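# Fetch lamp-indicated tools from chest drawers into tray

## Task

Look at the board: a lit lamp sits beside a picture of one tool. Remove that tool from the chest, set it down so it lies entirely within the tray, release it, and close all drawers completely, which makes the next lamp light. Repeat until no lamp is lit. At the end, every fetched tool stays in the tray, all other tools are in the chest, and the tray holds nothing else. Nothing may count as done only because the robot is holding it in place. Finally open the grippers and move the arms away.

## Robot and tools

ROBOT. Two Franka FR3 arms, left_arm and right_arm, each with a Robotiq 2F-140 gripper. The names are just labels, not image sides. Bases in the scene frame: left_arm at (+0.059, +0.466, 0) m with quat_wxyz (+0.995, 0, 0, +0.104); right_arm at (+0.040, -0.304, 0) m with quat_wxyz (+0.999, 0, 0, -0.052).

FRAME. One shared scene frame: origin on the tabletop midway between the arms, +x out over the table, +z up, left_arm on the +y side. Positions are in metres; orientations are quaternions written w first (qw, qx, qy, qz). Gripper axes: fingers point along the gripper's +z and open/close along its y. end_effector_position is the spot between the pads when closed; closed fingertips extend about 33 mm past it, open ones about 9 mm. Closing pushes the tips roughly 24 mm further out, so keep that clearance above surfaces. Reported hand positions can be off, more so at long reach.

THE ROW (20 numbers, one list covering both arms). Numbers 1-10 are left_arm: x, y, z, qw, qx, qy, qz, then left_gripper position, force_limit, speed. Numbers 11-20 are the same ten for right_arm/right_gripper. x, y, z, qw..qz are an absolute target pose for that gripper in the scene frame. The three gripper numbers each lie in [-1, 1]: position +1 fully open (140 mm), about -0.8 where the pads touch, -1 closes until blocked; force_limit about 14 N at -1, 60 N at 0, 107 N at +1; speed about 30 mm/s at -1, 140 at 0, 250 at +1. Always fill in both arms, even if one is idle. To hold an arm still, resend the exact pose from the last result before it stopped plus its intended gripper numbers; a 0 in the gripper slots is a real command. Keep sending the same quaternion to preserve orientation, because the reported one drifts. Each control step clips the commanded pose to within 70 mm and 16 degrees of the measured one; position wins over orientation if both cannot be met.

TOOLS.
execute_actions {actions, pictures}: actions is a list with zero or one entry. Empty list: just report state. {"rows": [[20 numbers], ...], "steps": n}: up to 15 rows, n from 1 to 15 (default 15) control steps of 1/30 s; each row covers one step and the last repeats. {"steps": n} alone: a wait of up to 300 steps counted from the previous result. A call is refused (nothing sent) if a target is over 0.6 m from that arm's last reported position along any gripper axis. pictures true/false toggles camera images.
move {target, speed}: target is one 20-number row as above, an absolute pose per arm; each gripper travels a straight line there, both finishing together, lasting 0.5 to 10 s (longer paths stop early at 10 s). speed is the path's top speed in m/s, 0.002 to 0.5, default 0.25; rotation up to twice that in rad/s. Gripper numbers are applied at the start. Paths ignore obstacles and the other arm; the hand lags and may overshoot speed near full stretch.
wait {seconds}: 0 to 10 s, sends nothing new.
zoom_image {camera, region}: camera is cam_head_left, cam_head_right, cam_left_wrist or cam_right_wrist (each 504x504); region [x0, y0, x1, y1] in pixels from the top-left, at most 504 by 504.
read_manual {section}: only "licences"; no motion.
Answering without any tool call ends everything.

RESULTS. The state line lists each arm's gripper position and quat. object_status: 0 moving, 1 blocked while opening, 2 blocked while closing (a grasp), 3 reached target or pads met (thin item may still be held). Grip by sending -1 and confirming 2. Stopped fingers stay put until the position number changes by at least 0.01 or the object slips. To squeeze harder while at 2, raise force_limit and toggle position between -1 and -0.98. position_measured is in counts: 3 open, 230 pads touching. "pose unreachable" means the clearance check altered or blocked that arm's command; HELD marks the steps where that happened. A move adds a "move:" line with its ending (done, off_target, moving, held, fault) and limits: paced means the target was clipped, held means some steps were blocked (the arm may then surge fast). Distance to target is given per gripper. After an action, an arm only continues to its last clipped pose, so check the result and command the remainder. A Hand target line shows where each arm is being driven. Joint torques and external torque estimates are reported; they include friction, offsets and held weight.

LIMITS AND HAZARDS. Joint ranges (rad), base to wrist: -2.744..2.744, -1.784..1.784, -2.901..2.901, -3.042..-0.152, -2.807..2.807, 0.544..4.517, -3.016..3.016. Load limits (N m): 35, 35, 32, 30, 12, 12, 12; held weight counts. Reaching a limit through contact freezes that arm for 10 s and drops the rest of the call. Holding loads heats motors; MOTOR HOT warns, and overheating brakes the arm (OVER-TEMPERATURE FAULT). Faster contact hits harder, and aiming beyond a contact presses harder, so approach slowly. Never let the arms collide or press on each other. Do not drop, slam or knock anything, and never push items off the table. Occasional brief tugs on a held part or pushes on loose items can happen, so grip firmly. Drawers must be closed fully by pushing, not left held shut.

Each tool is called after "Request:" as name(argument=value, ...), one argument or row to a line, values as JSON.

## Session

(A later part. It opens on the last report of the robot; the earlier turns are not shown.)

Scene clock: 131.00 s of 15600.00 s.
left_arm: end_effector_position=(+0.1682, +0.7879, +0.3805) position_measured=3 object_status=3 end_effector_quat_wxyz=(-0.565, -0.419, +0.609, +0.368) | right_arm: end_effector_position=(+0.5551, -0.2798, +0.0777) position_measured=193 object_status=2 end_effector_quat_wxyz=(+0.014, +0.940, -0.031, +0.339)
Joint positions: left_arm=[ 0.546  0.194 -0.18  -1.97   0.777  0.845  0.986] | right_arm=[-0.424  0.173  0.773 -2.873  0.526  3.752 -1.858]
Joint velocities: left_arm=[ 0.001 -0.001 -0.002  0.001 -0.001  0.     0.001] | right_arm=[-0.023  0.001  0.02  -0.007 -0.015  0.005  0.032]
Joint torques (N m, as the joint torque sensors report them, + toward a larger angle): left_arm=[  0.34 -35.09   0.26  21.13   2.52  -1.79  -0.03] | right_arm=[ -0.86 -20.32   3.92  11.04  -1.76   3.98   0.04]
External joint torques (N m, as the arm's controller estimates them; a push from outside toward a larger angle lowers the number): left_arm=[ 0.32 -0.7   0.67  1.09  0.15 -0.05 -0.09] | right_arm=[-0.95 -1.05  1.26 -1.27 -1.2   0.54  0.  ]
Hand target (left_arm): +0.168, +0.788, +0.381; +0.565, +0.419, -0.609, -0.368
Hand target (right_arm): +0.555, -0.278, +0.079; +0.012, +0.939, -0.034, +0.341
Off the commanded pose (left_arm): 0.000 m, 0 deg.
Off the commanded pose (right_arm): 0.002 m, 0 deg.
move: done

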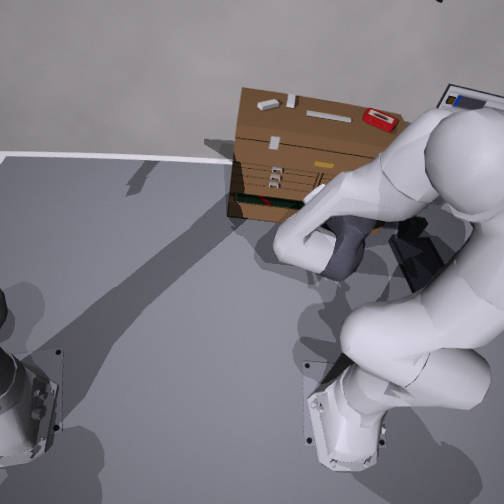

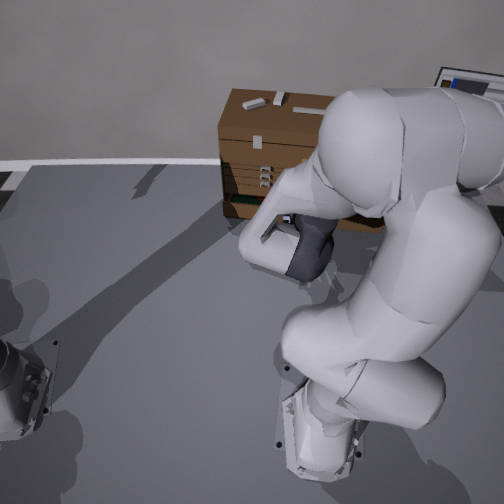

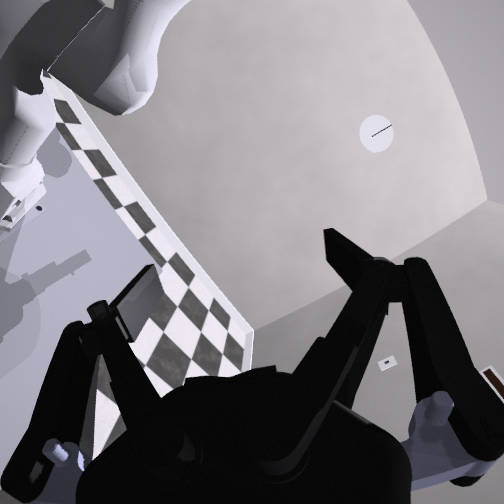

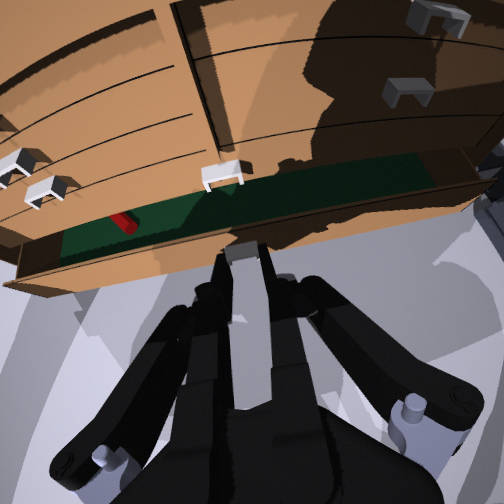

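Request:
execute_actions(
  actions=[
    {"rows":[[0.1682,0.7879,0.3805,-0.565,-0.419,0.609,0.368,1,0,0,0.555,-0.281,0.079,0.012,0.939,-0.033,0.342,-0.3,0,0]],"steps":8},
  ],
  pictures=false,
)

Request:
move(
  target=[0.1682,0.7879,0.3805,-0.565,-0.419,0.609,0.368,1,0,0,0.573,-0.282,0.088,0.006,0.984,-0.034,0.174,-0.3,0,0],
  speed=0.1,
)

Request:
execute_actions(
  actions=[
    {"rows":[[0.1682,0.7879,0.3805,-0.565,-0.419,0.609,0.368,1,0,0,0.573,-0.282,0.088,0.006,0.984,-0.034,0.174,-1,0,-0.3]],"steps":13},
  ],
  pictures=false,
)

Request:
move(
  target=[0.1682,0.7879,0.3805,-0.565,-0.419,0.609,0.368,1,0,0,0.49,-0.276,0.088,0.006,0.984,-0.034,0.174,-1,0,-0.3],
  speed=0.06,
)

Scene clock: 146.47 s of 15600.00 s.
left_arm: end_effector_position=(+0.1682, +0.7879, +0.3805) position_measured=3 object_status=3 end_effector_quat_wxyz=(-0.565, -0.419, +0.609, +0.368) | right_arm: end_effector_position=(+0.5541, -0.2814, +0.0772) position_measured=167 object_status=0 end_effector_quat_wxyz=(+0.013, +0.940, -0.031, +0.339)
Joint positions: left_arm=[ 0.546  0.194 -0.18  -1.97   0.777  0.845  0.986] | right_arm=[-0.437  0.172  0.777 -2.878  0.509  3.753 -1.85 ]
Joint velocities: left_arm=[ 0.001 -0.     0.001 -0.001  0.001 -0.001 -0.001] | right_arm=[-0.013  0.     0.011 -0.002 -0.017  0.001  0.005]
Joint torques (N m, as the joint torque sensors report them, + toward a larger angle): left_arm=[  0.07 -34.55   0.33  20.88   2.53  -1.86   0.03] | right_arm=[ -1.24 -20.18   4.54  11.61  -1.52   3.85   0.23]
External joint torques (N m, as the arm's controller estimates them; a push from outside toward a larger angle lowers the number): left_arm=[ 0.04 -0.15  0.73  0.88  0.16 -0.11 -0.03] | right_arm=[-1.32 -1.08  1.89 -0.59 -0.97  0.42  0.22]
Hand target (left_arm): +0.168, +0.788, +0.381; +0.565, +0.419, -0.609, -0.368
Hand target (right_arm): +0.555, -0.281, +0.079; +0.012, +0.939, -0.033, +0.342
Off the commanded pose (left_arm): 0.000 m, 0 deg.
Off the commanded pose (right_arm): 0.002 m, 0 deg.
Steps of this call (steps 1 to 90: nothing new was sent; then 12.20 s passed at rest; steps 91 to 98: all 8 steps of this action). Readings (end_effector_position | what the end effector reports):
91: left_arm (+0.1682, +0.7879, +0.3805) | right_arm (+0.5548, -0.2799, +0.0777) | left_arm position_measured=3 object_status=3 | right_arm position_measured=193 object_status=0
92: left_arm (+0.1682, +0.7879, +0.3805) | right_arm (+0.5546, -0.2801, +0.0775) | left_arm position_measured=3 object_status=3 | right_arm position_measured=192 object_status=0
94: left_arm (+0.1682, +0.7879, +0.3805) | right_arm (+0.5542, -0.2811, +0.0772) | left_arm position_measured=3 object_status=3 | right_arm position_measured=171 object_status=0
98: the state above

Scene clock: 150.17 s of 15600.00 s.
left_arm: end_effector_position=(+0.1682, +0.7879, +0.3805) position_measured=3 object_status=3 end_effector_quat_wxyz=(-0.565, -0.419, +0.609, +0.368) | right_arm: end_effector_position=(+0.5715, -0.2870, +0.0896) position_measured=167 object_status=3 end_effector_quat_wxyz=(+0.008, +0.984, -0.021, +0.175)
Joint positions: left_arm=[ 0.546  0.194 -0.18  -1.97   0.777  0.845  0.986] | right_arm=[-0.681 -0.027  0.82  -2.638 -0.102  2.969 -1.393]
Joint velocities: left_arm=[ 0.001 -0.    -0.001  0.002  0.     0.    -0.001] | right_arm=[-0.018  0.     0.017  0.002 -0.059 -0.004  0.093]
Joint torques (N m, as the joint torque sensors report them, + toward a larger angle): left_arm=[  0.37 -35.04   0.6   20.77   2.53  -1.81   0.08] | right_arm=[ -1.98 -16.26   1.53  19.42  -0.54   2.5    0.38]
External joint torques (N m, as the arm's controller estimates them; a push from outside toward a larger angle lowers the number): left_arm=[ 0.4  -0.66  1.04  0.72  0.15 -0.08  0.02] | right_arm=[-2.03  0.36  2.02  0.63 -1.13 -0.7   0.37]
Hand target (left_arm): +0.168, +0.788, +0.381; +0.565, +0.419, -0.609, -0.368
Hand target (right_arm): +0.571, -0.287, +0.089; +0.007, +0.984, -0.034, +0.173
Off the commanded pose (left_arm): 0.000 m, 0 deg.
Off the commanded pose (right_arm): 0.005 m, 1 deg.
move: off_target (right_arm)

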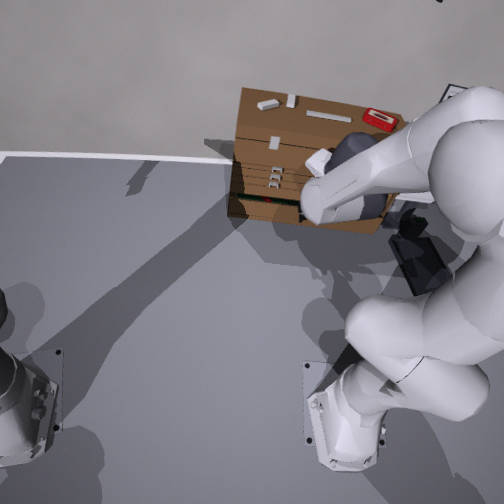

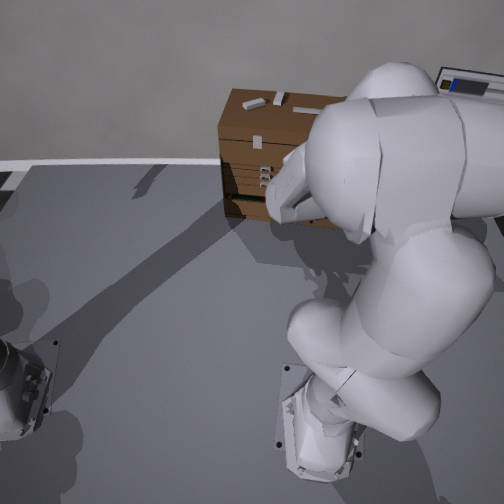

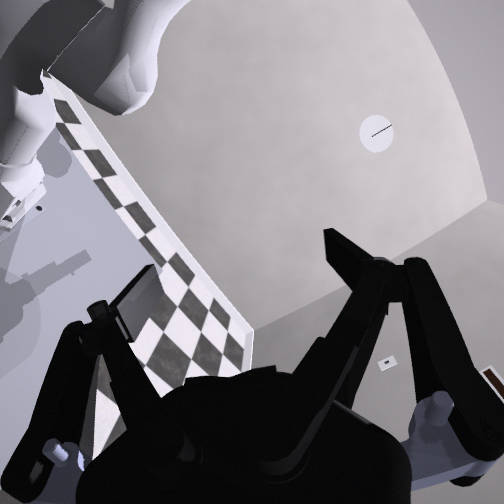

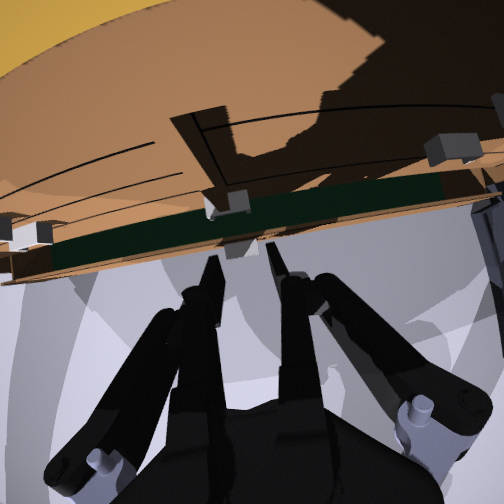

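Scene clock: 150.60 s of 15600.00 s.
left_arm: end_effector_position=(+0.1682, +0.7879, +0.3805) position_measured=3 object_status=3 end_effector_quat_wxyz=(-0.565, -0.419, +0.609, +0.368) | right_arm: end_effector_position=(+0.5734, -0.2870, +0.0893) position_measured=194 object_status=0 end_effector_quat_wxyz=(+0.008, +0.984, -0.028, +0.175)
Joint positions: left_arm=[ 0.546  0.194 -0.18  -1.97   0.777  0.845  0.986] | right_arm=[-0.69  -0.018  0.824 -2.631 -0.138  2.968 -1.351]
Joint velocities: left_arm=[ 0.001 -0.001 -0.001 -0.001 -0.001  0.     0.   ] | right_arm=[-0.005  0.001  0.003  0.001 -0.04  -0.002  0.057]
Joint torques (N m, as the joint torque sensors report them, + toward a larger angle): left_arm=[ -0.1  -35.04   0.64  20.6    2.49  -1.79   0.06] | right_arm=[  0.96 -13.23   3.93  19.82  -0.5    2.85   0.31]
External joint torques (N m, as the arm's controller estimates them; a push from outside toward a larger angle lowers the number): left_arm=[-0.16 -0.83  1.01  0.65  0.12 -0.05  0.  ] | right_arm=[ 0.98  3.42  4.32  1.11 -1.12 -0.34  0.29]
Hand target (left_arm): +0.168, +0.788, +0.381; +0.565, +0.419, -0.609, -0.368
Hand target (right_arm): +0.573, -0.282, +0.088; +0.005, +0.984, -0.034, +0.174
Off the commanded pose (left_arm): 0.000 m, 0 deg.
Off the commanded pose (right_arm): 0.005 m, 1 deg.
Steps of this call (steps 1 to 13: all 13 steps of this action). Readings (end_effector_position | what the end effector reports):
1: left_arm (+0.1682, +0.7879, +0.3805) | right_arm (+0.5720, -0.2862, +0.0895) | left_arm position_measured=3 object_status=3 | right_arm position_measured=167 object_status=0
2: left_arm (+0.1682, +0.7879, +0.3805) | right_arm (+0.5725, -0.2850, +0.0893) | left_arm position_measured=3 object_status=3 | right_arm position_measured=172 object_status=0
4: left_arm (+0.1682, +0.7879, +0.3805) | right_arm (+0.5727, -0.2873, +0.0891) | left_arm position_measured=3 object_status=3 | right_arm position_measured=184 object_status=0
8: left_arm (+0.1682, +0.7879, +0.3805) | right_arm (+0.5733, -0.2871, +0.0893) | left_arm position_measured=3 object_status=3 | right_arm position_measured=194 object_status=0
13: the state above

Scene clock: 152.57 s of 15600.00 s.
left_arm: end_effector_position=(+0.1682, +0.7879, +0.3805) position_measured=3 object_status=3 end_effector_quat_wxyz=(-0.565, -0.419, +0.609, +0.368) | right_arm: end_effector_position=(+0.4927, -0.2755, +0.0897) position_measured=194 object_status=2 end_effector_quat_wxyz=(+0.004, +0.984, -0.039, +0.176)
Joint positions: left_arm=[ 0.546  0.194 -0.18  -1.97   0.777  0.845  0.986] | right_arm=[-0.255 -0.252  0.532 -2.875  0.306  2.995 -1.608]
Joint velocities: left_arm=[-0.001 -0.002  0.002  0.    -0.    -0.     0.001] | right_arm=[ 0.03   0.001 -0.034 -0.003 -0.     0.002 -0.023]
Joint torques (N m, as the joint torque sensors report them, + toward a larger angle): left_arm=[  0.02 -35.03   0.57  20.74   2.5   -1.87   0.12] | right_arm=[  4.02 -15.22  -1.07  17.74   1.14   2.77   0.03]
External joint torques (N m, as the arm's controller estimates them; a push from outside toward a larger angle lowers the number): left_arm=[ 0.01 -0.62  0.99  0.72  0.12 -0.12  0.06] | right_arm=[ 3.95 -0.35  1.68 -0.64  0.78 -0.45  0.03]
Hand target (left_arm): +0.168, +0.788, +0.381; +0.565, +0.419, -0.609, -0.368
Hand target (right_arm): +0.490, -0.272, +0.088; +0.003, +0.984, -0.034, +0.174
Off the commanded pose (left_arm): 0.000 m, 0 deg.
Off the commanded pose (right_arm): 0.003 m, 1 deg.
move: done

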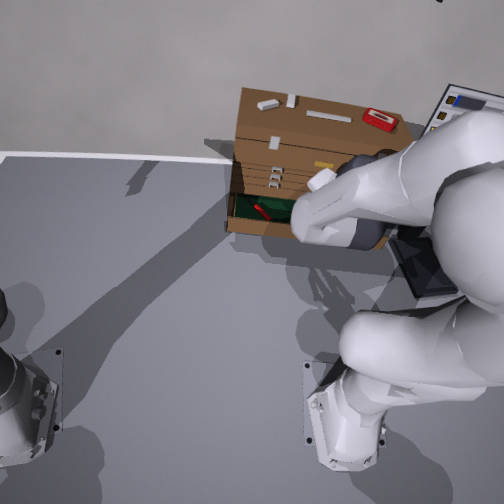

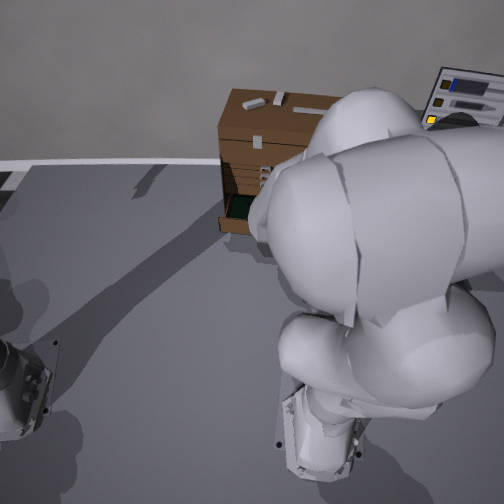

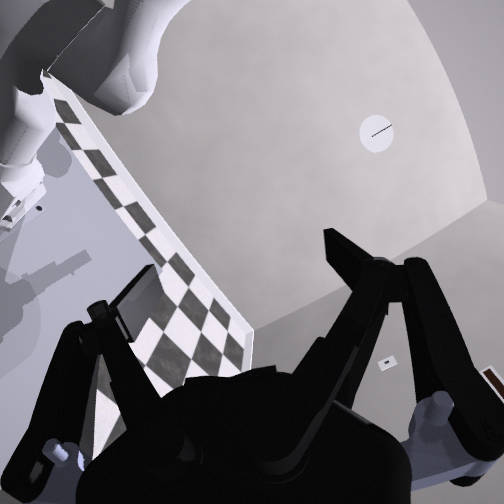

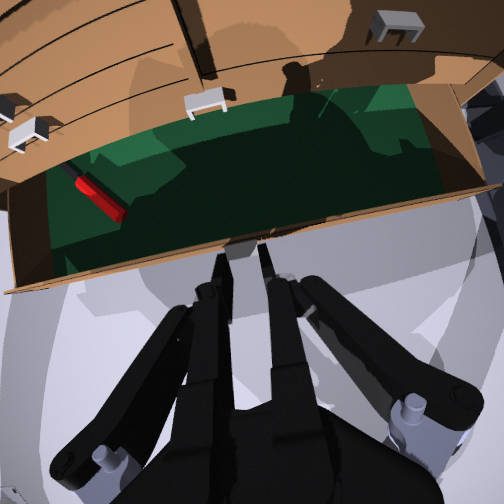

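Request:
execute_actions(
  actions=[
    {"rows":[[0.1682,0.7879,0.3805,-0.565,-0.419,0.609,0.368,1,0,0,0.492,-0.278,0.088,0.006,0.984,-0.034,0.174,-0.15,0,0]],"steps":8},
  ],
  pictures=false,
)

Request:
move(
  target=[0.1682,0.7879,0.3805,-0.565,-0.419,0.609,0.368,1,0,0,0.548,-0.282,0.086,0.009,0.965,-0.034,0.259,-0.15,0,0],
  speed=0.08,
)

Request:
move(
  target=[0.1682,0.7879,0.3805,-0.565,-0.419,0.609,0.368,1,0,0,0.578,-0.284,0.083,0.012,0.939,-0.033,0.342,-0.15,0,0],
  speed=0.08,
)

Request:
move(
  target=[0.1682,0.7879,0.3805,-0.565,-0.419,0.609,0.368,1,0,0,0.607,-0.285,0.081,0.012,0.939,-0.033,0.342,-0.15,0,0],
  speed=0.035,
)

Request:
move(
  target=[0.1682,0.7879,0.3805,-0.565,-0.419,0.609,0.368,1,0,0,0.57,-0.284,0.095,0.012,0.939,-0.033,0.342,-0.15,0,0],
  speed=0.08,
)

Request:
move(
  target=[0.1682,0.7879,0.3805,-0.565,-0.419,0.609,0.368,1,0,0,0.575,-0.284,0.118,0.012,0.939,-0.033,0.342,-0.15,0,0],
  speed=0.08,
)

Request:
move(
  target=[0.1682,0.7879,0.3805,-0.565,-0.419,0.609,0.368,1,0,0,0.599,-0.285,0.117,0.012,0.939,-0.033,0.342,-0.15,0,0],
  speed=0.05,
)

Request:
execute_actions(
  actions=[
    {"rows":[[0.1682,0.7879,0.3805,-0.565,-0.419,0.609,0.368,1,0,0,0.599,-0.285,0.117,0.012,0.939,-0.033,0.342,-1,0,-0.3]],"steps":13},
  ],
  pictures=false,
)

Request:
move(
  target=[0.1682,0.7879,0.3805,-0.565,-0.419,0.609,0.368,1,0,0,0.553,-0.282,0.117,0.012,0.939,-0.033,0.342,-1,0,-0.3],
  speed=0.04,
)

Scene clock: 176.07 s of 15600.00 s.
left_arm: end_effector_position=(+0.1682, +0.7879, +0.3805) position_measured=3 object_status=3 end_effector_quat_wxyz=(-0.565, -0.419, +0.609, +0.368) | right_arm: end_effector_position=(+0.4923, -0.2778, +0.0888) position_measured=148 object_status=0 end_effector_quat_wxyz=(+0.005, +0.984, -0.037, +0.175)
Joint positions: left_arm=[ 0.546  0.194 -0.18  -1.97   0.777  0.845  0.986] | right_arm=[-0.259 -0.25   0.529 -2.875  0.301  2.995 -1.613]
Joint velocities: left_arm=[ 0.001 -0.001 -0.002 -0.001  0.001  0.001  0.   ] | right_arm=[-0.006  0.002 -0.001 -0.    -0.006 -0.     0.001]
Joint torques (N m, as the joint torque sensors report them, + toward a larger angle): left_arm=[ -0.28 -35.24   0.18  20.97   2.52  -1.82   0.07] | right_arm=[ -1.44 -13.53  -1.71  18.37  -0.56   3.07  -0.29]
External joint torques (N m, as the arm's controller estimates them; a push from outside toward a larger angle lowers the number): left_arm=[-0.3  -0.99  0.59  1.05  0.16 -0.07  0.01] | right_arm=[-1.45  1.37  1.08  0.13 -0.94 -0.14 -0.3 ]
Hand target (left_arm): +0.168, +0.788, +0.381; +0.565, +0.419, -0.609, -0.368
Hand target (right_arm): +0.492, -0.278, +0.088; +0.006, +0.984, -0.034, +0.174
Off the commanded pose (left_arm): 0.000 m, 0 deg.
Off the commanded pose (right_arm): 0.001 m, 0 deg.
Steps of this call (steps 1 to 90: nothing new was sent; then 20.23 s passed at rest; steps 91 to 98: all 8 steps of this action). Readings (end_effector_position | what the end effector reports):
91: left_arm (+0.1682, +0.7879, +0.3805) | right_arm (+0.4926, -0.2758, +0.0896) | left_arm position_measured=3 object_status=3 | right_arm position_measured=194 object_status=0
92: left_arm (+0.1682, +0.7879, +0.3805) | right_arm (+0.4925, -0.2760, +0.0893) | left_arm position_measured=3 object_status=3 | right_arm position_measured=192 object_status=0
94: left_arm (+0.1682, +0.7879, +0.3805) | right_arm (+0.4924, -0.2770, +0.0890) | left_arm position_measured=3 object_status=3 | right_arm position_measured=172 object_status=0
98: the state above

Scene clock: 177.73 s of 15600.00 s.
left_arm: end_effector_position=(+0.1682, +0.7879, +0.3805) position_measured=3 object_status=3 end_effector_quat_wxyz=(-0.565, -0.419, +0.609, +0.368) | right_arm: end_effector_position=(+0.5397, -0.2826, +0.0786) position_measured=148 object_status=3 end_effector_quat_wxyz=(-0.001, +0.968, -0.038, +0.246)
Joint positions: left_arm=[ 0.546  0.194 -0.18  -1.97   0.777  0.845  0.986] | right_arm=[-0.592 -0.063  0.833 -2.849  0.251  3.302 -1.604]
Joint velocities: left_arm=[-0.001  0.001  0.001 -0.001 -0.001 -0.    -0.001] | right_arm=[-0.29  -0.     0.323  0.001  0.074  0.029 -0.03 ]
Joint torques (N m, as the joint torque sensors report them, + toward a larger angle): left_arm=[  0.2  -35.08   0.38  20.45   2.52  -1.86   0.05] | right_arm=[ -1.71 -14.96   0.33  20.4    0.41   5.38  -0.75]
External joint torques (N m, as the arm's controller estimates them; a push from outside toward a larger angle lowers the number): left_arm=[ 0.22 -0.81  0.82  0.5   0.15 -0.12 -0.01] | right_arm=[-1.75 -0.54  1.5   4.39  0.25  2.   -0.76]
Hand target (left_arm): +0.168, +0.788, +0.381; +0.565, +0.419, -0.609, -0.368
Hand target (right_arm): +0.548, -0.282, +0.086; +0.001, +0.965, -0.032, +0.259
Off the commanded pose (left_arm): 0.000 m, 0 deg.
Off the commanded pose (right_arm): 0.011 m, 2 deg.
move: off_target (right_arm)

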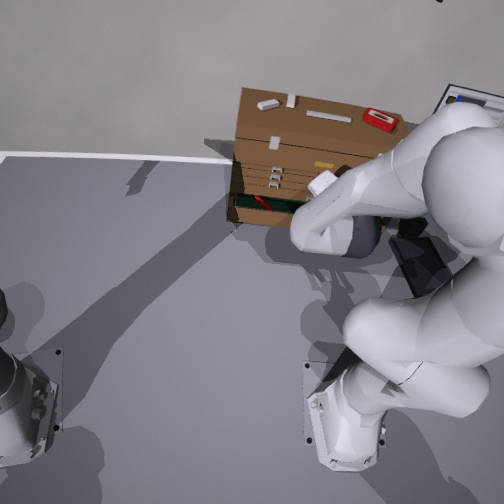

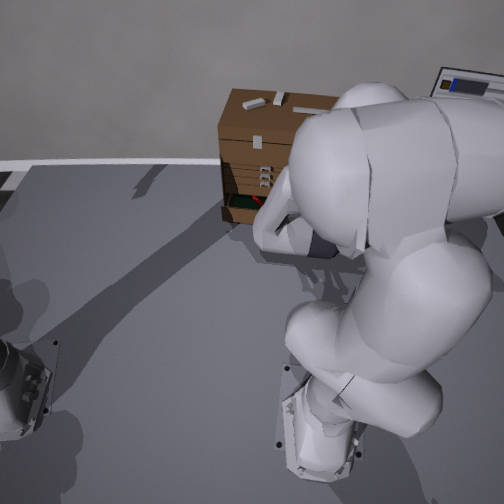

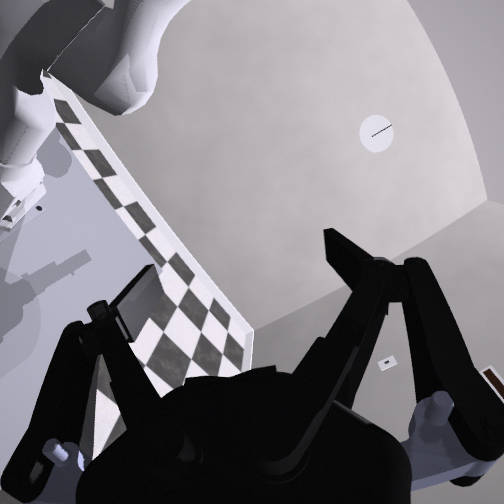

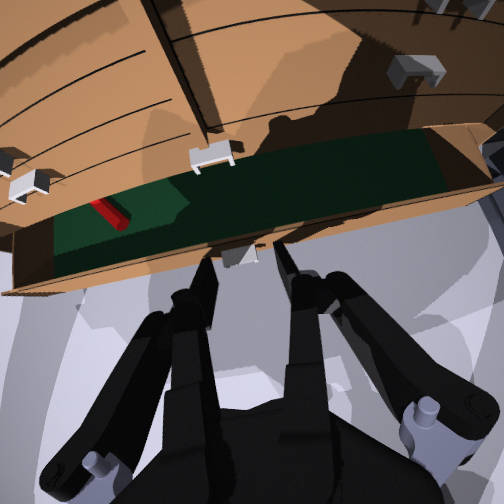

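Scene clock: 179.60 s of 15600.00 s.
left_arm: end_effector_position=(+0.1682, +0.7879, +0.3805) position_measured=3 object_status=3 end_effector_quat_wxyz=(-0.565, -0.419, +0.609, +0.368) | right_arm: end_effector_position=(+0.5705, -0.2805, +0.0725) position_measured=148 object_status=3 end_effector_quat_wxyz=(+0.005, +0.944, -0.039, +0.329)
Joint positions: left_arm=[ 0.546  0.194 -0.18  -1.97   0.777  0.845  0.986] | right_arm=[-0.379  0.193  0.702 -2.818  0.515  3.694 -1.861]
Joint velocities: left_arm=[ 0.     0.    -0.001  0.001  0.001  0.    -0.001] | right_arm=[ 0.036 -0.    -0.032  0.001  0.001  0.009 -0.02 ]
Joint torques (N m, as the joint torque sensors report them, + toward a larger angle): left_arm=[ -0.1  -35.02   0.9   20.93   2.47  -1.81   0.04] | right_arm=[  0.03 -23.69   2.78  17.44  -0.49   5.95  -0.74]
External joint torques (N m, as the arm's controller estimates them; a push from outside toward a larger angle lowers the number): left_arm=[-0.14 -0.67  1.3   0.89  0.09 -0.08 -0.02] | right_arm=[ 0.09 -2.3   0.03  4.51  0.09  2.54 -0.76]
Hand target (left_arm): +0.168, +0.788, +0.381; +0.565, +0.419, -0.609, -0.368
Hand target (right_arm): +0.579, -0.283, +0.083; +0.011, +0.939, -0.033, +0.343
Off the commanded pose (left_arm): 0.000 m, 0 deg.
Off the commanded pose (right_arm): 0.013 m, 2 deg.
move: off_target (right_arm)

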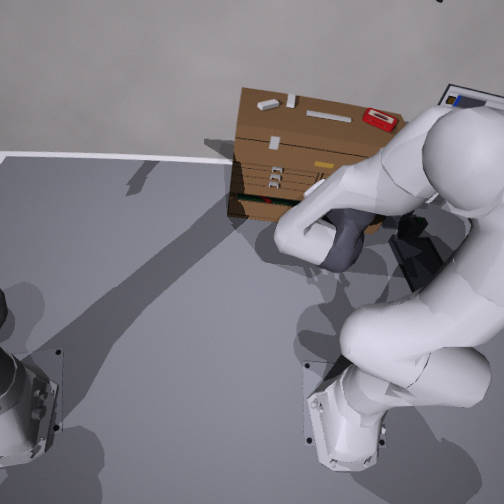

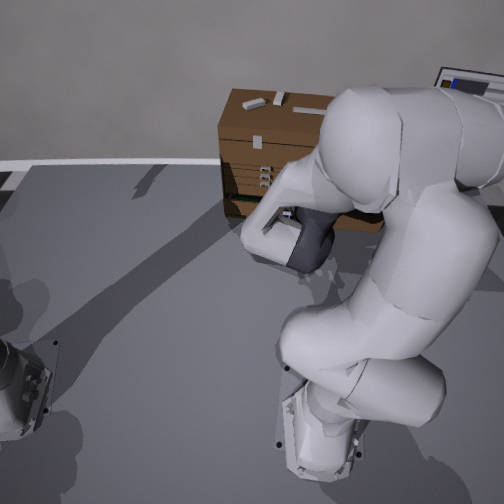

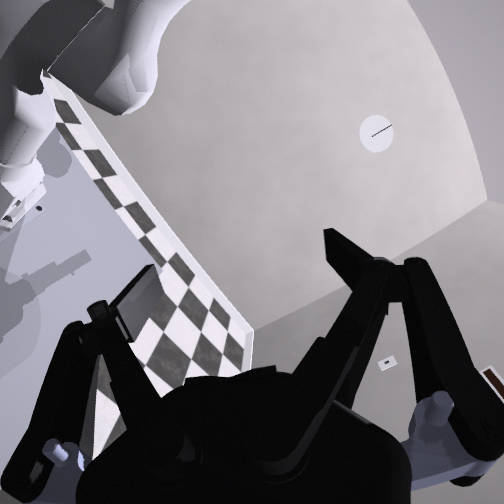

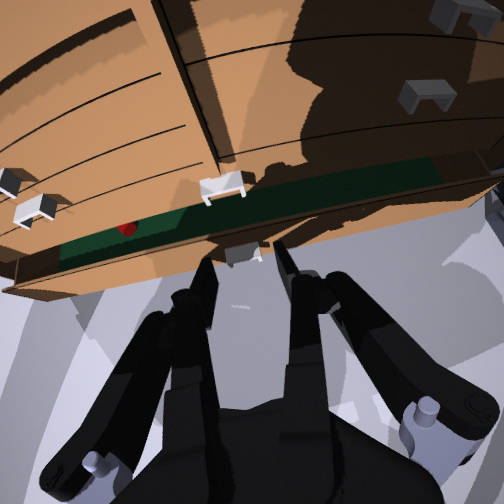

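Scene clock: 180.97 s of 15600.00 s.
left_arm: end_effector_position=(+0.1682, +0.7879, +0.3805) position_measured=3 object_status=3 end_effector_quat_wxyz=(-0.565, -0.419, +0.609, +0.368) | right_arm: end_effector_position=(+0.6007, -0.2840, +0.0740) position_measured=148 object_status=3 end_effector_quat_wxyz=(+0.007, +0.942, -0.039, +0.334)
Joint positions: left_arm=[ 0.546  0.194 -0.18  -1.97   0.777  0.845  0.986] | right_arm=[-0.295  0.24   0.609 -2.727  0.549  3.675 -1.921]
Joint velocities: left_arm=[ 0.     0.001 -0.001 -0.002  0.    -0.     0.002] | right_arm=[ 0.035  0.001 -0.034  0.004  0.001 -0.001 -0.022]
Joint torques (N m, as the joint torque sensors report them, + toward a larger angle): left_arm=[ -0.16 -35.14   0.29  20.81   2.49  -1.77   0.02] | right_arm=[  0.33 -26.73   2.8   18.2   -0.53   4.34  -0.71]
External joint torques (N m, as the arm's controller estimates them; a push from outside toward a larger angle lowers the number): left_arm=[-0.15 -0.88  0.73  0.89  0.13 -0.03 -0.04] | right_arm=[ 0.4  -1.96 -0.38  4.65  0.14  0.97 -0.73]
Hand target (left_arm): +0.168, +0.788, +0.381; +0.565, +0.419, -0.609, -0.368
Hand target (right_arm): +0.607, -0.286, +0.081; +0.012, +0.939, -0.033, +0.342
Off the commanded pose (left_arm): 0.000 m, 0 deg.
Off the commanded pose (right_arm): 0.009 m, 1 deg.
move: off_target (right_arm)

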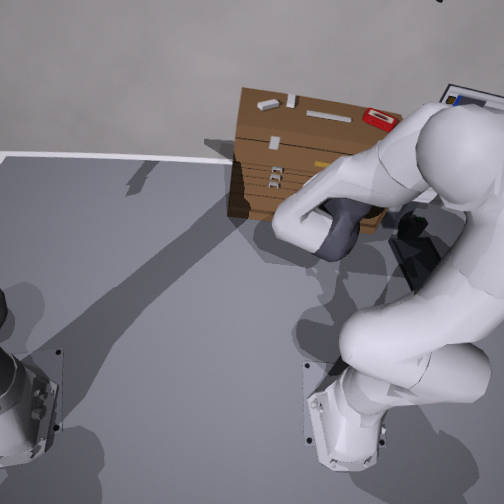

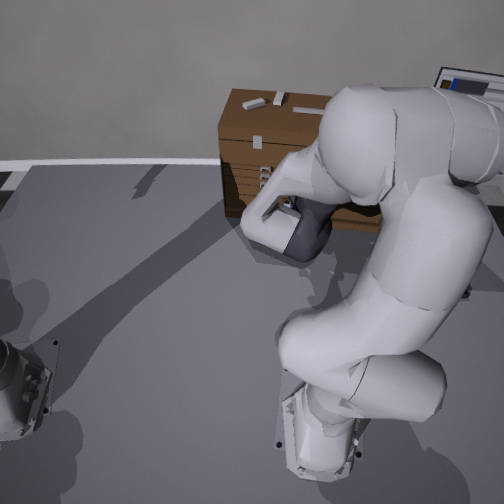

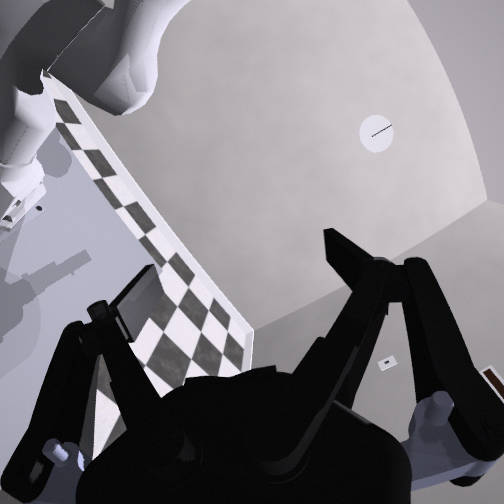

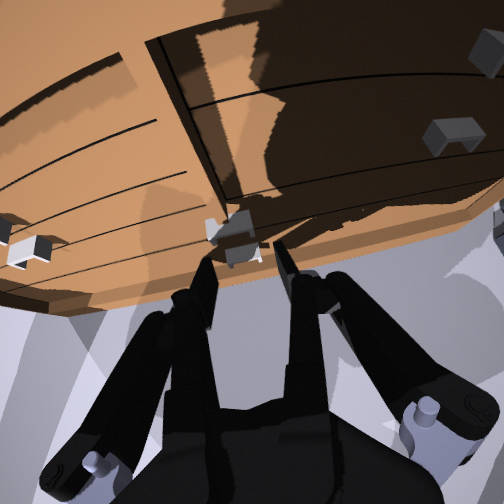

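Scene clock: 181.93 s of 15600.00 s.
left_arm: end_effector_position=(+0.1682, +0.7879, +0.3805) position_measured=3 object_status=3 end_effector_quat_wxyz=(-0.565, -0.419, +0.609, +0.368) | right_arm: end_effector_position=(+0.5706, -0.2847, +0.0956) position_measured=148 object_status=3 end_effector_quat_wxyz=(+0.017, +0.939, -0.027, +0.343)
Joint positions: left_arm=[ 0.546  0.194 -0.18  -1.97   0.777  0.845  0.986] | right_arm=[-0.356  0.101  0.682 -2.849  0.492  3.667 -1.838]
Joint velocities: left_arm=[ 0.    -0.     0.    -0.     0.001 -0.    -0.   ] | right_arm=[-0.028 -0.001  0.02  -0.004 -0.026 -0.003  0.05 ]
Joint torques (N m, as the joint torque sensors report them, + toward a larger angle): left_arm=[ -0.34 -35.42   0.33  20.59   2.45  -1.79   0.08] | right_arm=[ -1.12 -20.77   2.18  12.89  -1.45   2.72   0.18]
External joint torques (N m, as the arm's controller estimates them; a push from outside toward a larger angle lowers the number): left_arm=[-0.27 -1.01  0.82  0.55  0.07 -0.05  0.02] | right_arm=[-1.08 -0.87  0.83 -0.88 -1.07 -0.73  0.16]
Hand target (left_arm): +0.168, +0.788, +0.381; +0.565, +0.419, -0.609, -0.368
Hand target (right_arm): +0.570, -0.284, +0.095; +0.013, +0.939, -0.034, +0.341
Off the commanded pose (left_arm): 0.000 m, 0 deg.
Off the commanded pose (right_arm): 0.001 m, 1 deg.
move: done

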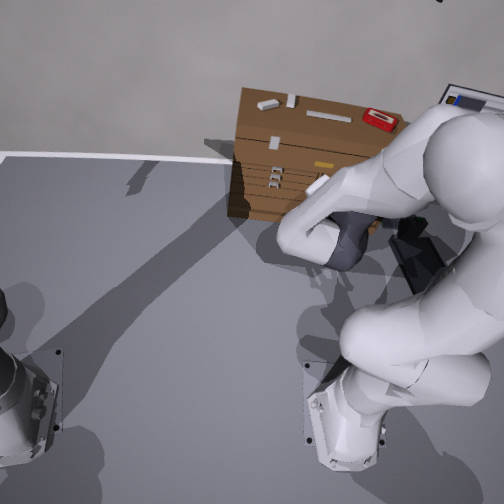

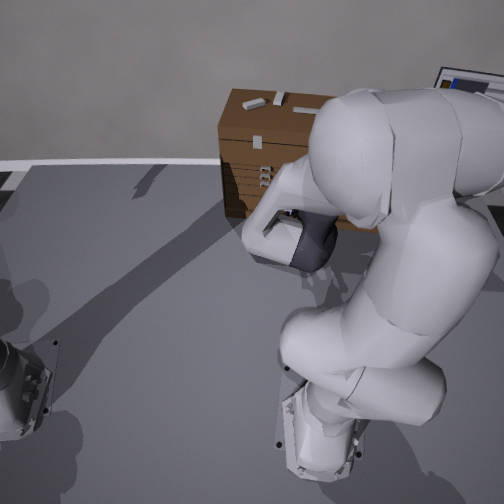

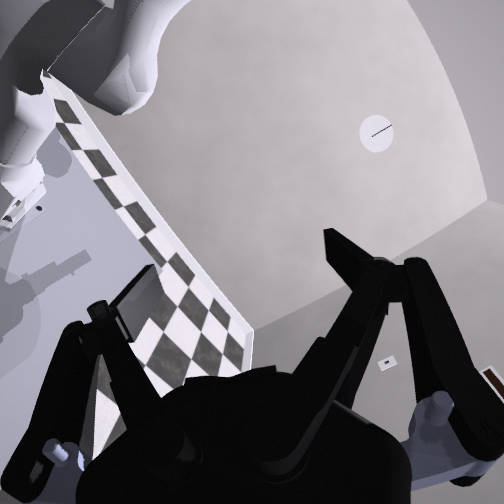

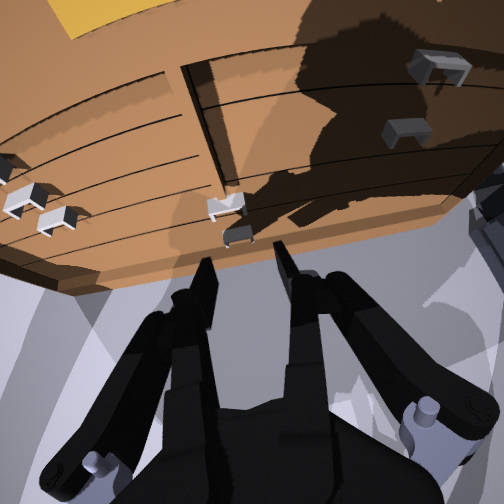

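Scene clock: 182.90 s of 15600.00 s.
left_arm: end_effector_position=(+0.1682, +0.7879, +0.3805) position_measured=3 object_status=3 end_effector_quat_wxyz=(-0.565, -0.419, +0.609, +0.368) | right_arm: end_effector_position=(+0.5761, -0.2840, +0.1194) position_measured=148 object_status=3 end_effector_quat_wxyz=(+0.016, +0.938, -0.026, +0.344)
Joint positions: left_arm=[ 0.546  0.194 -0.18  -1.97   0.777  0.845  0.986] | right_arm=[-0.367 -0.007  0.683 -2.85   0.452  3.566 -1.783]
Joint velocities: left_arm=[ 0.    -0.    -0.     0.001  0.    -0.     0.001] | right_arm=[ 0.001 -0.002 -0.01  -0.002 -0.03  -0.015  0.039]
Joint torques (N m, as the joint torque sensors report them, + toward a larger angle): left_arm=[ -0.07 -34.95   0.3   20.8    2.52  -1.8   -0.01] | right_arm=[ -1.31 -19.12  -0.46  15.3   -1.16   2.71   0.3 ]
External joint torques (N m, as the arm's controller estimates them; a push from outside toward a larger angle lowers the number): left_arm=[-0.03 -0.64  0.75  0.82  0.15 -0.06 -0.07] | right_arm=[-1.33 -0.97 -0.41 -0.16 -0.98 -0.77  0.28]
Hand target (left_arm): +0.168, +0.788, +0.381; +0.565, +0.419, -0.609, -0.368
Hand target (right_arm): +0.575, -0.284, +0.118; +0.013, +0.939, -0.033, +0.342
Off the commanded pose (left_arm): 0.000 m, 0 deg.
Off the commanded pose (right_arm): 0.002 m, 1 deg.
move: done

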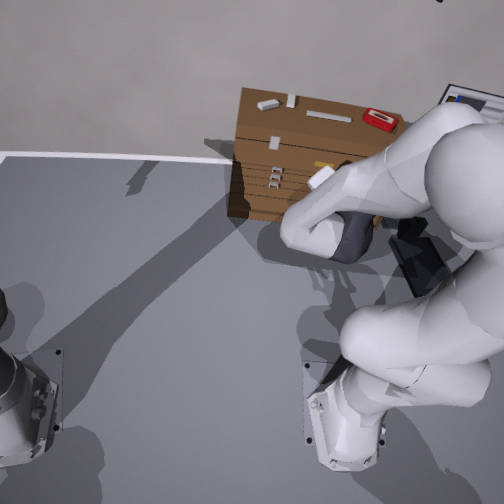

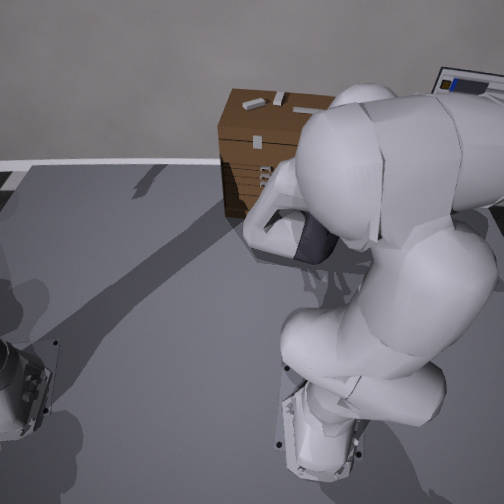

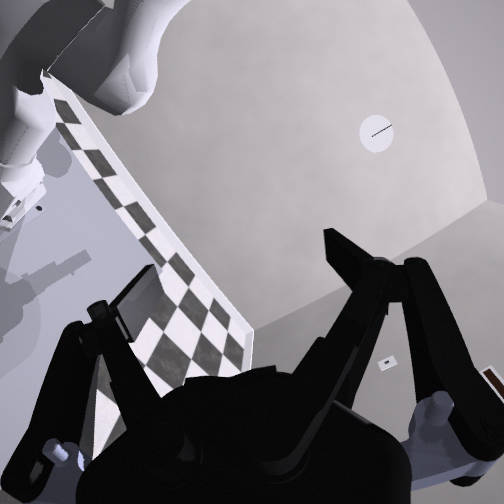

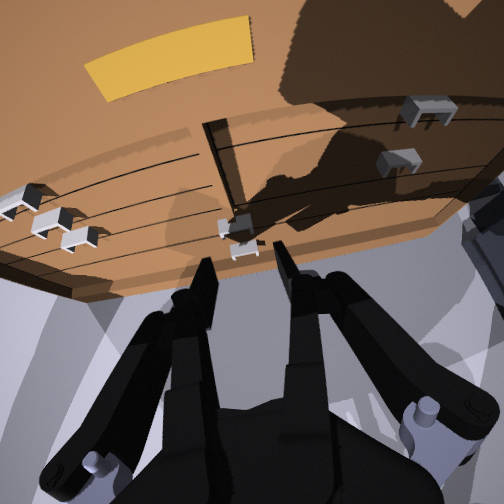

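Scene clock: 183.67 s of 15600.00 s.
left_arm: end_effector_position=(+0.1682, +0.7879, +0.3805) position_measured=3 object_status=3 end_effector_quat_wxyz=(-0.565, -0.419, +0.609, +0.368) | right_arm: end_effector_position=(+0.5999, -0.2851, +0.1189) position_measured=148 object_status=3 end_effector_quat_wxyz=(+0.007, +0.937, -0.041, +0.346)
Joint positions: left_arm=[ 0.546  0.194 -0.18  -1.97   0.777  0.845  0.986] | right_arm=[-0.355  0.061  0.665 -2.771  0.514  3.56  -1.841]
Joint velocities: left_arm=[-0.001  0.    -0.001 -0.001  0.001  0.001  0.001] | right_arm=[ 0.036  0.004 -0.016  0.012  0.059 -0.003 -0.07 ]
Joint torques (N m, as the joint torque sensors report them, + toward a larger angle): left_arm=[ -0.18 -34.91   0.07  20.69   2.51  -1.81   0.04] | right_arm=[ -0.14 -19.41  -0.1   16.94   0.29   2.67  -0.47]
External joint torques (N m, as the arm's controller estimates them; a push from outside toward a larger angle lowers the number): left_arm=[-0.08 -0.58  0.58  0.7   0.14 -0.07 -0.02] | right_arm=[-0.14  1.44 -1.    1.14  0.71 -0.77 -0.48]
Hand target (left_arm): +0.168, +0.788, +0.381; +0.565, +0.419, -0.609, -0.368
Hand target (right_arm): +0.599, -0.285, +0.117; +0.010, +0.939, -0.032, +0.343
Off the commanded pose (left_arm): 0.000 m, 0 deg.
Off the commanded pose (right_arm): 0.002 m, 1 deg.
move: done

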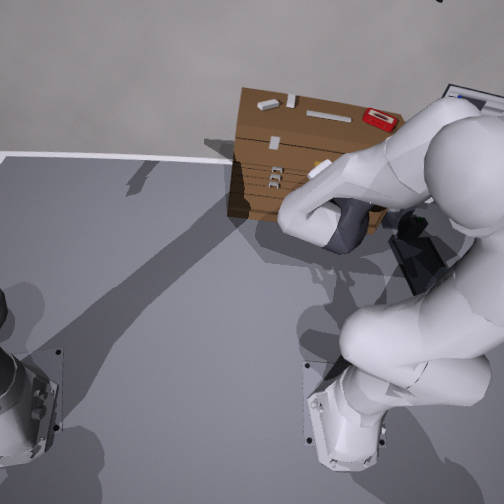

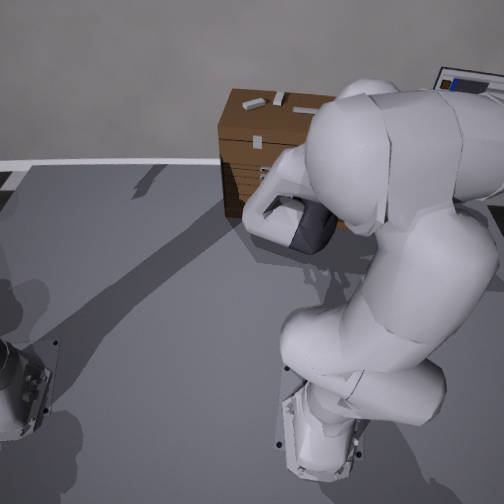

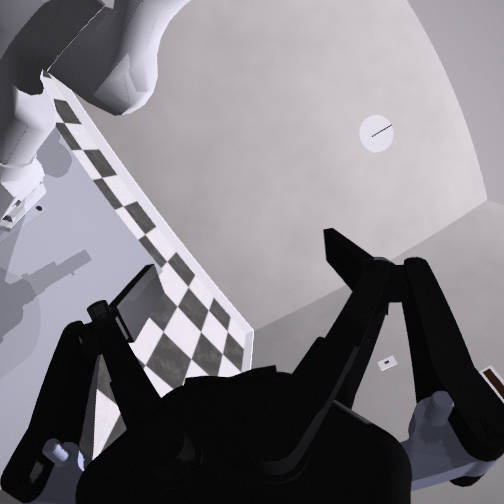

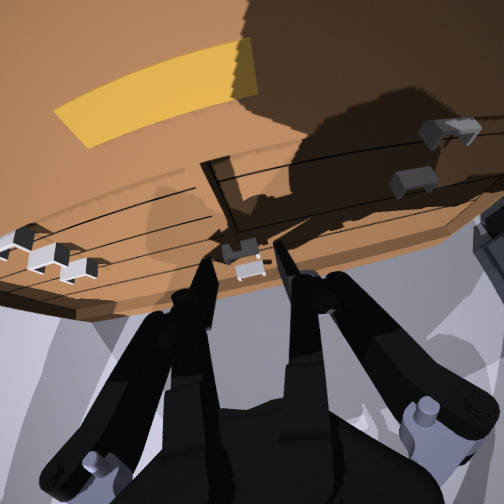

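Scene clock: 184.10 s of 15600.00 s.
left_arm: end_effector_position=(+0.1682, +0.7879, +0.3805) position_measured=3 object_status=3 end_effector_quat_wxyz=(-0.565, -0.419, +0.609, +0.368) | right_arm: end_effector_position=(+0.5998, -0.2852, +0.1189) position_measured=193 object_status=0 end_effector_quat_wxyz=(+0.010, +0.938, -0.039, +0.345)
Joint positions: left_arm=[ 0.546  0.194 -0.18  -1.97   0.777  0.845  0.986] | right_arm=[-0.342  0.061  0.659 -2.768  0.537  3.559 -1.864]
Joint velocities: left_arm=[-0.001  0.002 -0.001  0.    -0.     0.    -0.   ] | right_arm=[ 0.014 -0.    -0.005  0.003  0.02   0.    -0.03 ]
Joint torques (N m, as the joint torque sensors report them, + toward a larger angle): left_arm=[ -0.12 -34.71   0.37  20.75   2.52  -1.84  -0.03] | right_arm=[  1.01 -19.94   0.54  16.66   0.09   2.59  -0.54]
External joint torques (N m, as the arm's controller estimates them; a push from outside toward a larger angle lowers the number): left_arm=[-0.03 -0.54  0.87  0.83  0.16 -0.11 -0.09] | right_arm=[ 0.97  0.93 -0.38  0.87  0.53 -0.83 -0.55]
Hand target (left_arm): +0.168, +0.788, +0.381; +0.565, +0.419, -0.609, -0.368
Hand target (right_arm): +0.599, -0.285, +0.117; +0.011, +0.939, -0.033, +0.342
Off the commanded pose (left_arm): 0.000 m, 0 deg.
Off the commanded pose (right_arm): 0.002 m, 1 deg.
Steps of this call (steps 1 to 13: all 13 steps of this action). Readings (end_effector_position | what the end effector reports):
1: left_arm (+0.1682, +0.7879, +0.3805) | right_arm (+0.5999, -0.2850, +0.1189) | left_arm position_measured=3 object_status=3 | right_arm position_measured=148 object_status=0
2: left_arm (+0.1682, +0.7879, +0.3805) | right_arm (+0.5999, -0.2849, +0.1188) | left_arm position_measured=3 object_status=3 | right_arm position_measured=153 object_status=0
4: left_arm (+0.1682, +0.7879, +0.3805) | right_arm (+0.5998, -0.2847, +0.1188) | left_arm position_measured=3 object_status=3 | right_arm position_measured=165 object_status=0
8: left_arm (+0.1682, +0.7879, +0.3805) | right_arm (+0.5998, -0.2852, +0.1188) | left_arm position_measured=3 object_status=3 | right_arm position_measured=188 object_status=0
13: the state above

Scene clock: 185.80 s of 15600.00 s.
left_arm: end_effector_position=(+0.1682, +0.7879, +0.3805) position_measured=3 object_status=3 end_effector_quat_wxyz=(-0.565, -0.419, +0.609, +0.368) | right_arm: end_effector_position=(+0.5552, -0.2809, +0.1187) position_measured=193 object_status=2 end_effector_quat_wxyz=(+0.015, +0.939, -0.029, +0.343)
Joint positions: left_arm=[ 0.546  0.194 -0.18  -1.97   0.777  0.845  0.986] | right_arm=[-0.326 -0.065  0.646 -2.919  0.382  3.571 -1.685]
Joint velocities: left_arm=[-0.002  0.001  0.001 -0.001  0.    -0.     0.001] | right_arm=[ 0.01  -0.006 -0.039 -0.011 -0.074  0.001  0.084]
Joint torques (N m, as the joint torque sensors report them, + toward a larger angle): left_arm=[ -0.17 -34.95   0.86  20.77   2.46  -1.79   0.04] | right_arm=[ -0.14 -16.84  -1.29  11.97  -0.9    3.37  -0.36]
External joint torques (N m, as the arm's controller estimates them; a push from outside toward a larger angle lowers the number): left_arm=[-0.1  -0.71  1.34  0.83  0.1  -0.06 -0.02] | right_arm=[-0.16 -0.27 -0.49 -3.07 -0.95 -0.12 -0.4 ]
Hand target (left_arm): +0.168, +0.788, +0.381; +0.565, +0.419, -0.609, -0.368
Hand target (right_arm): +0.553, -0.281, +0.117; +0.013, +0.939, -0.034, +0.341
Off the commanded pose (left_arm): 0.000 m, 0 deg.
Off the commanded pose (right_arm): 0.003 m, 1 deg.
move: done

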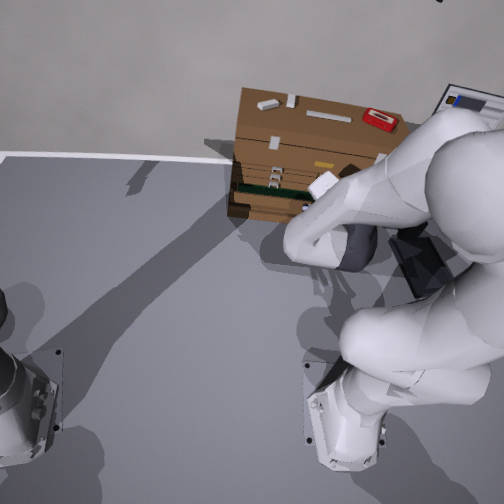

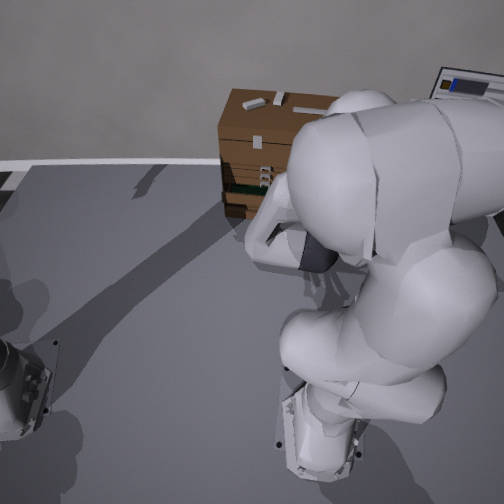

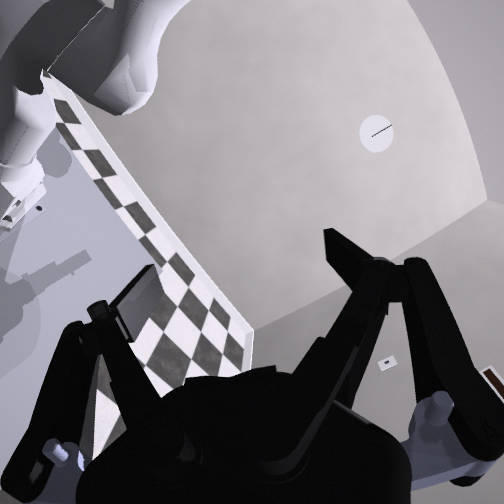

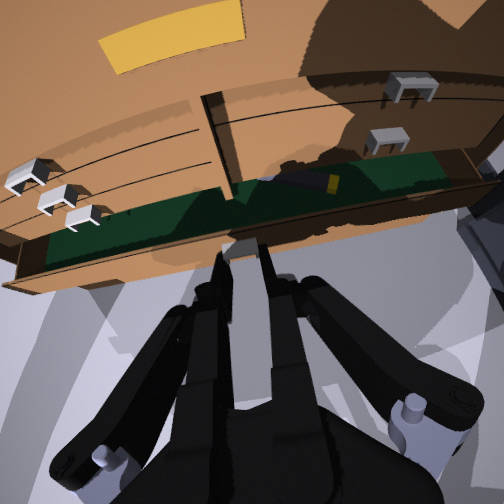

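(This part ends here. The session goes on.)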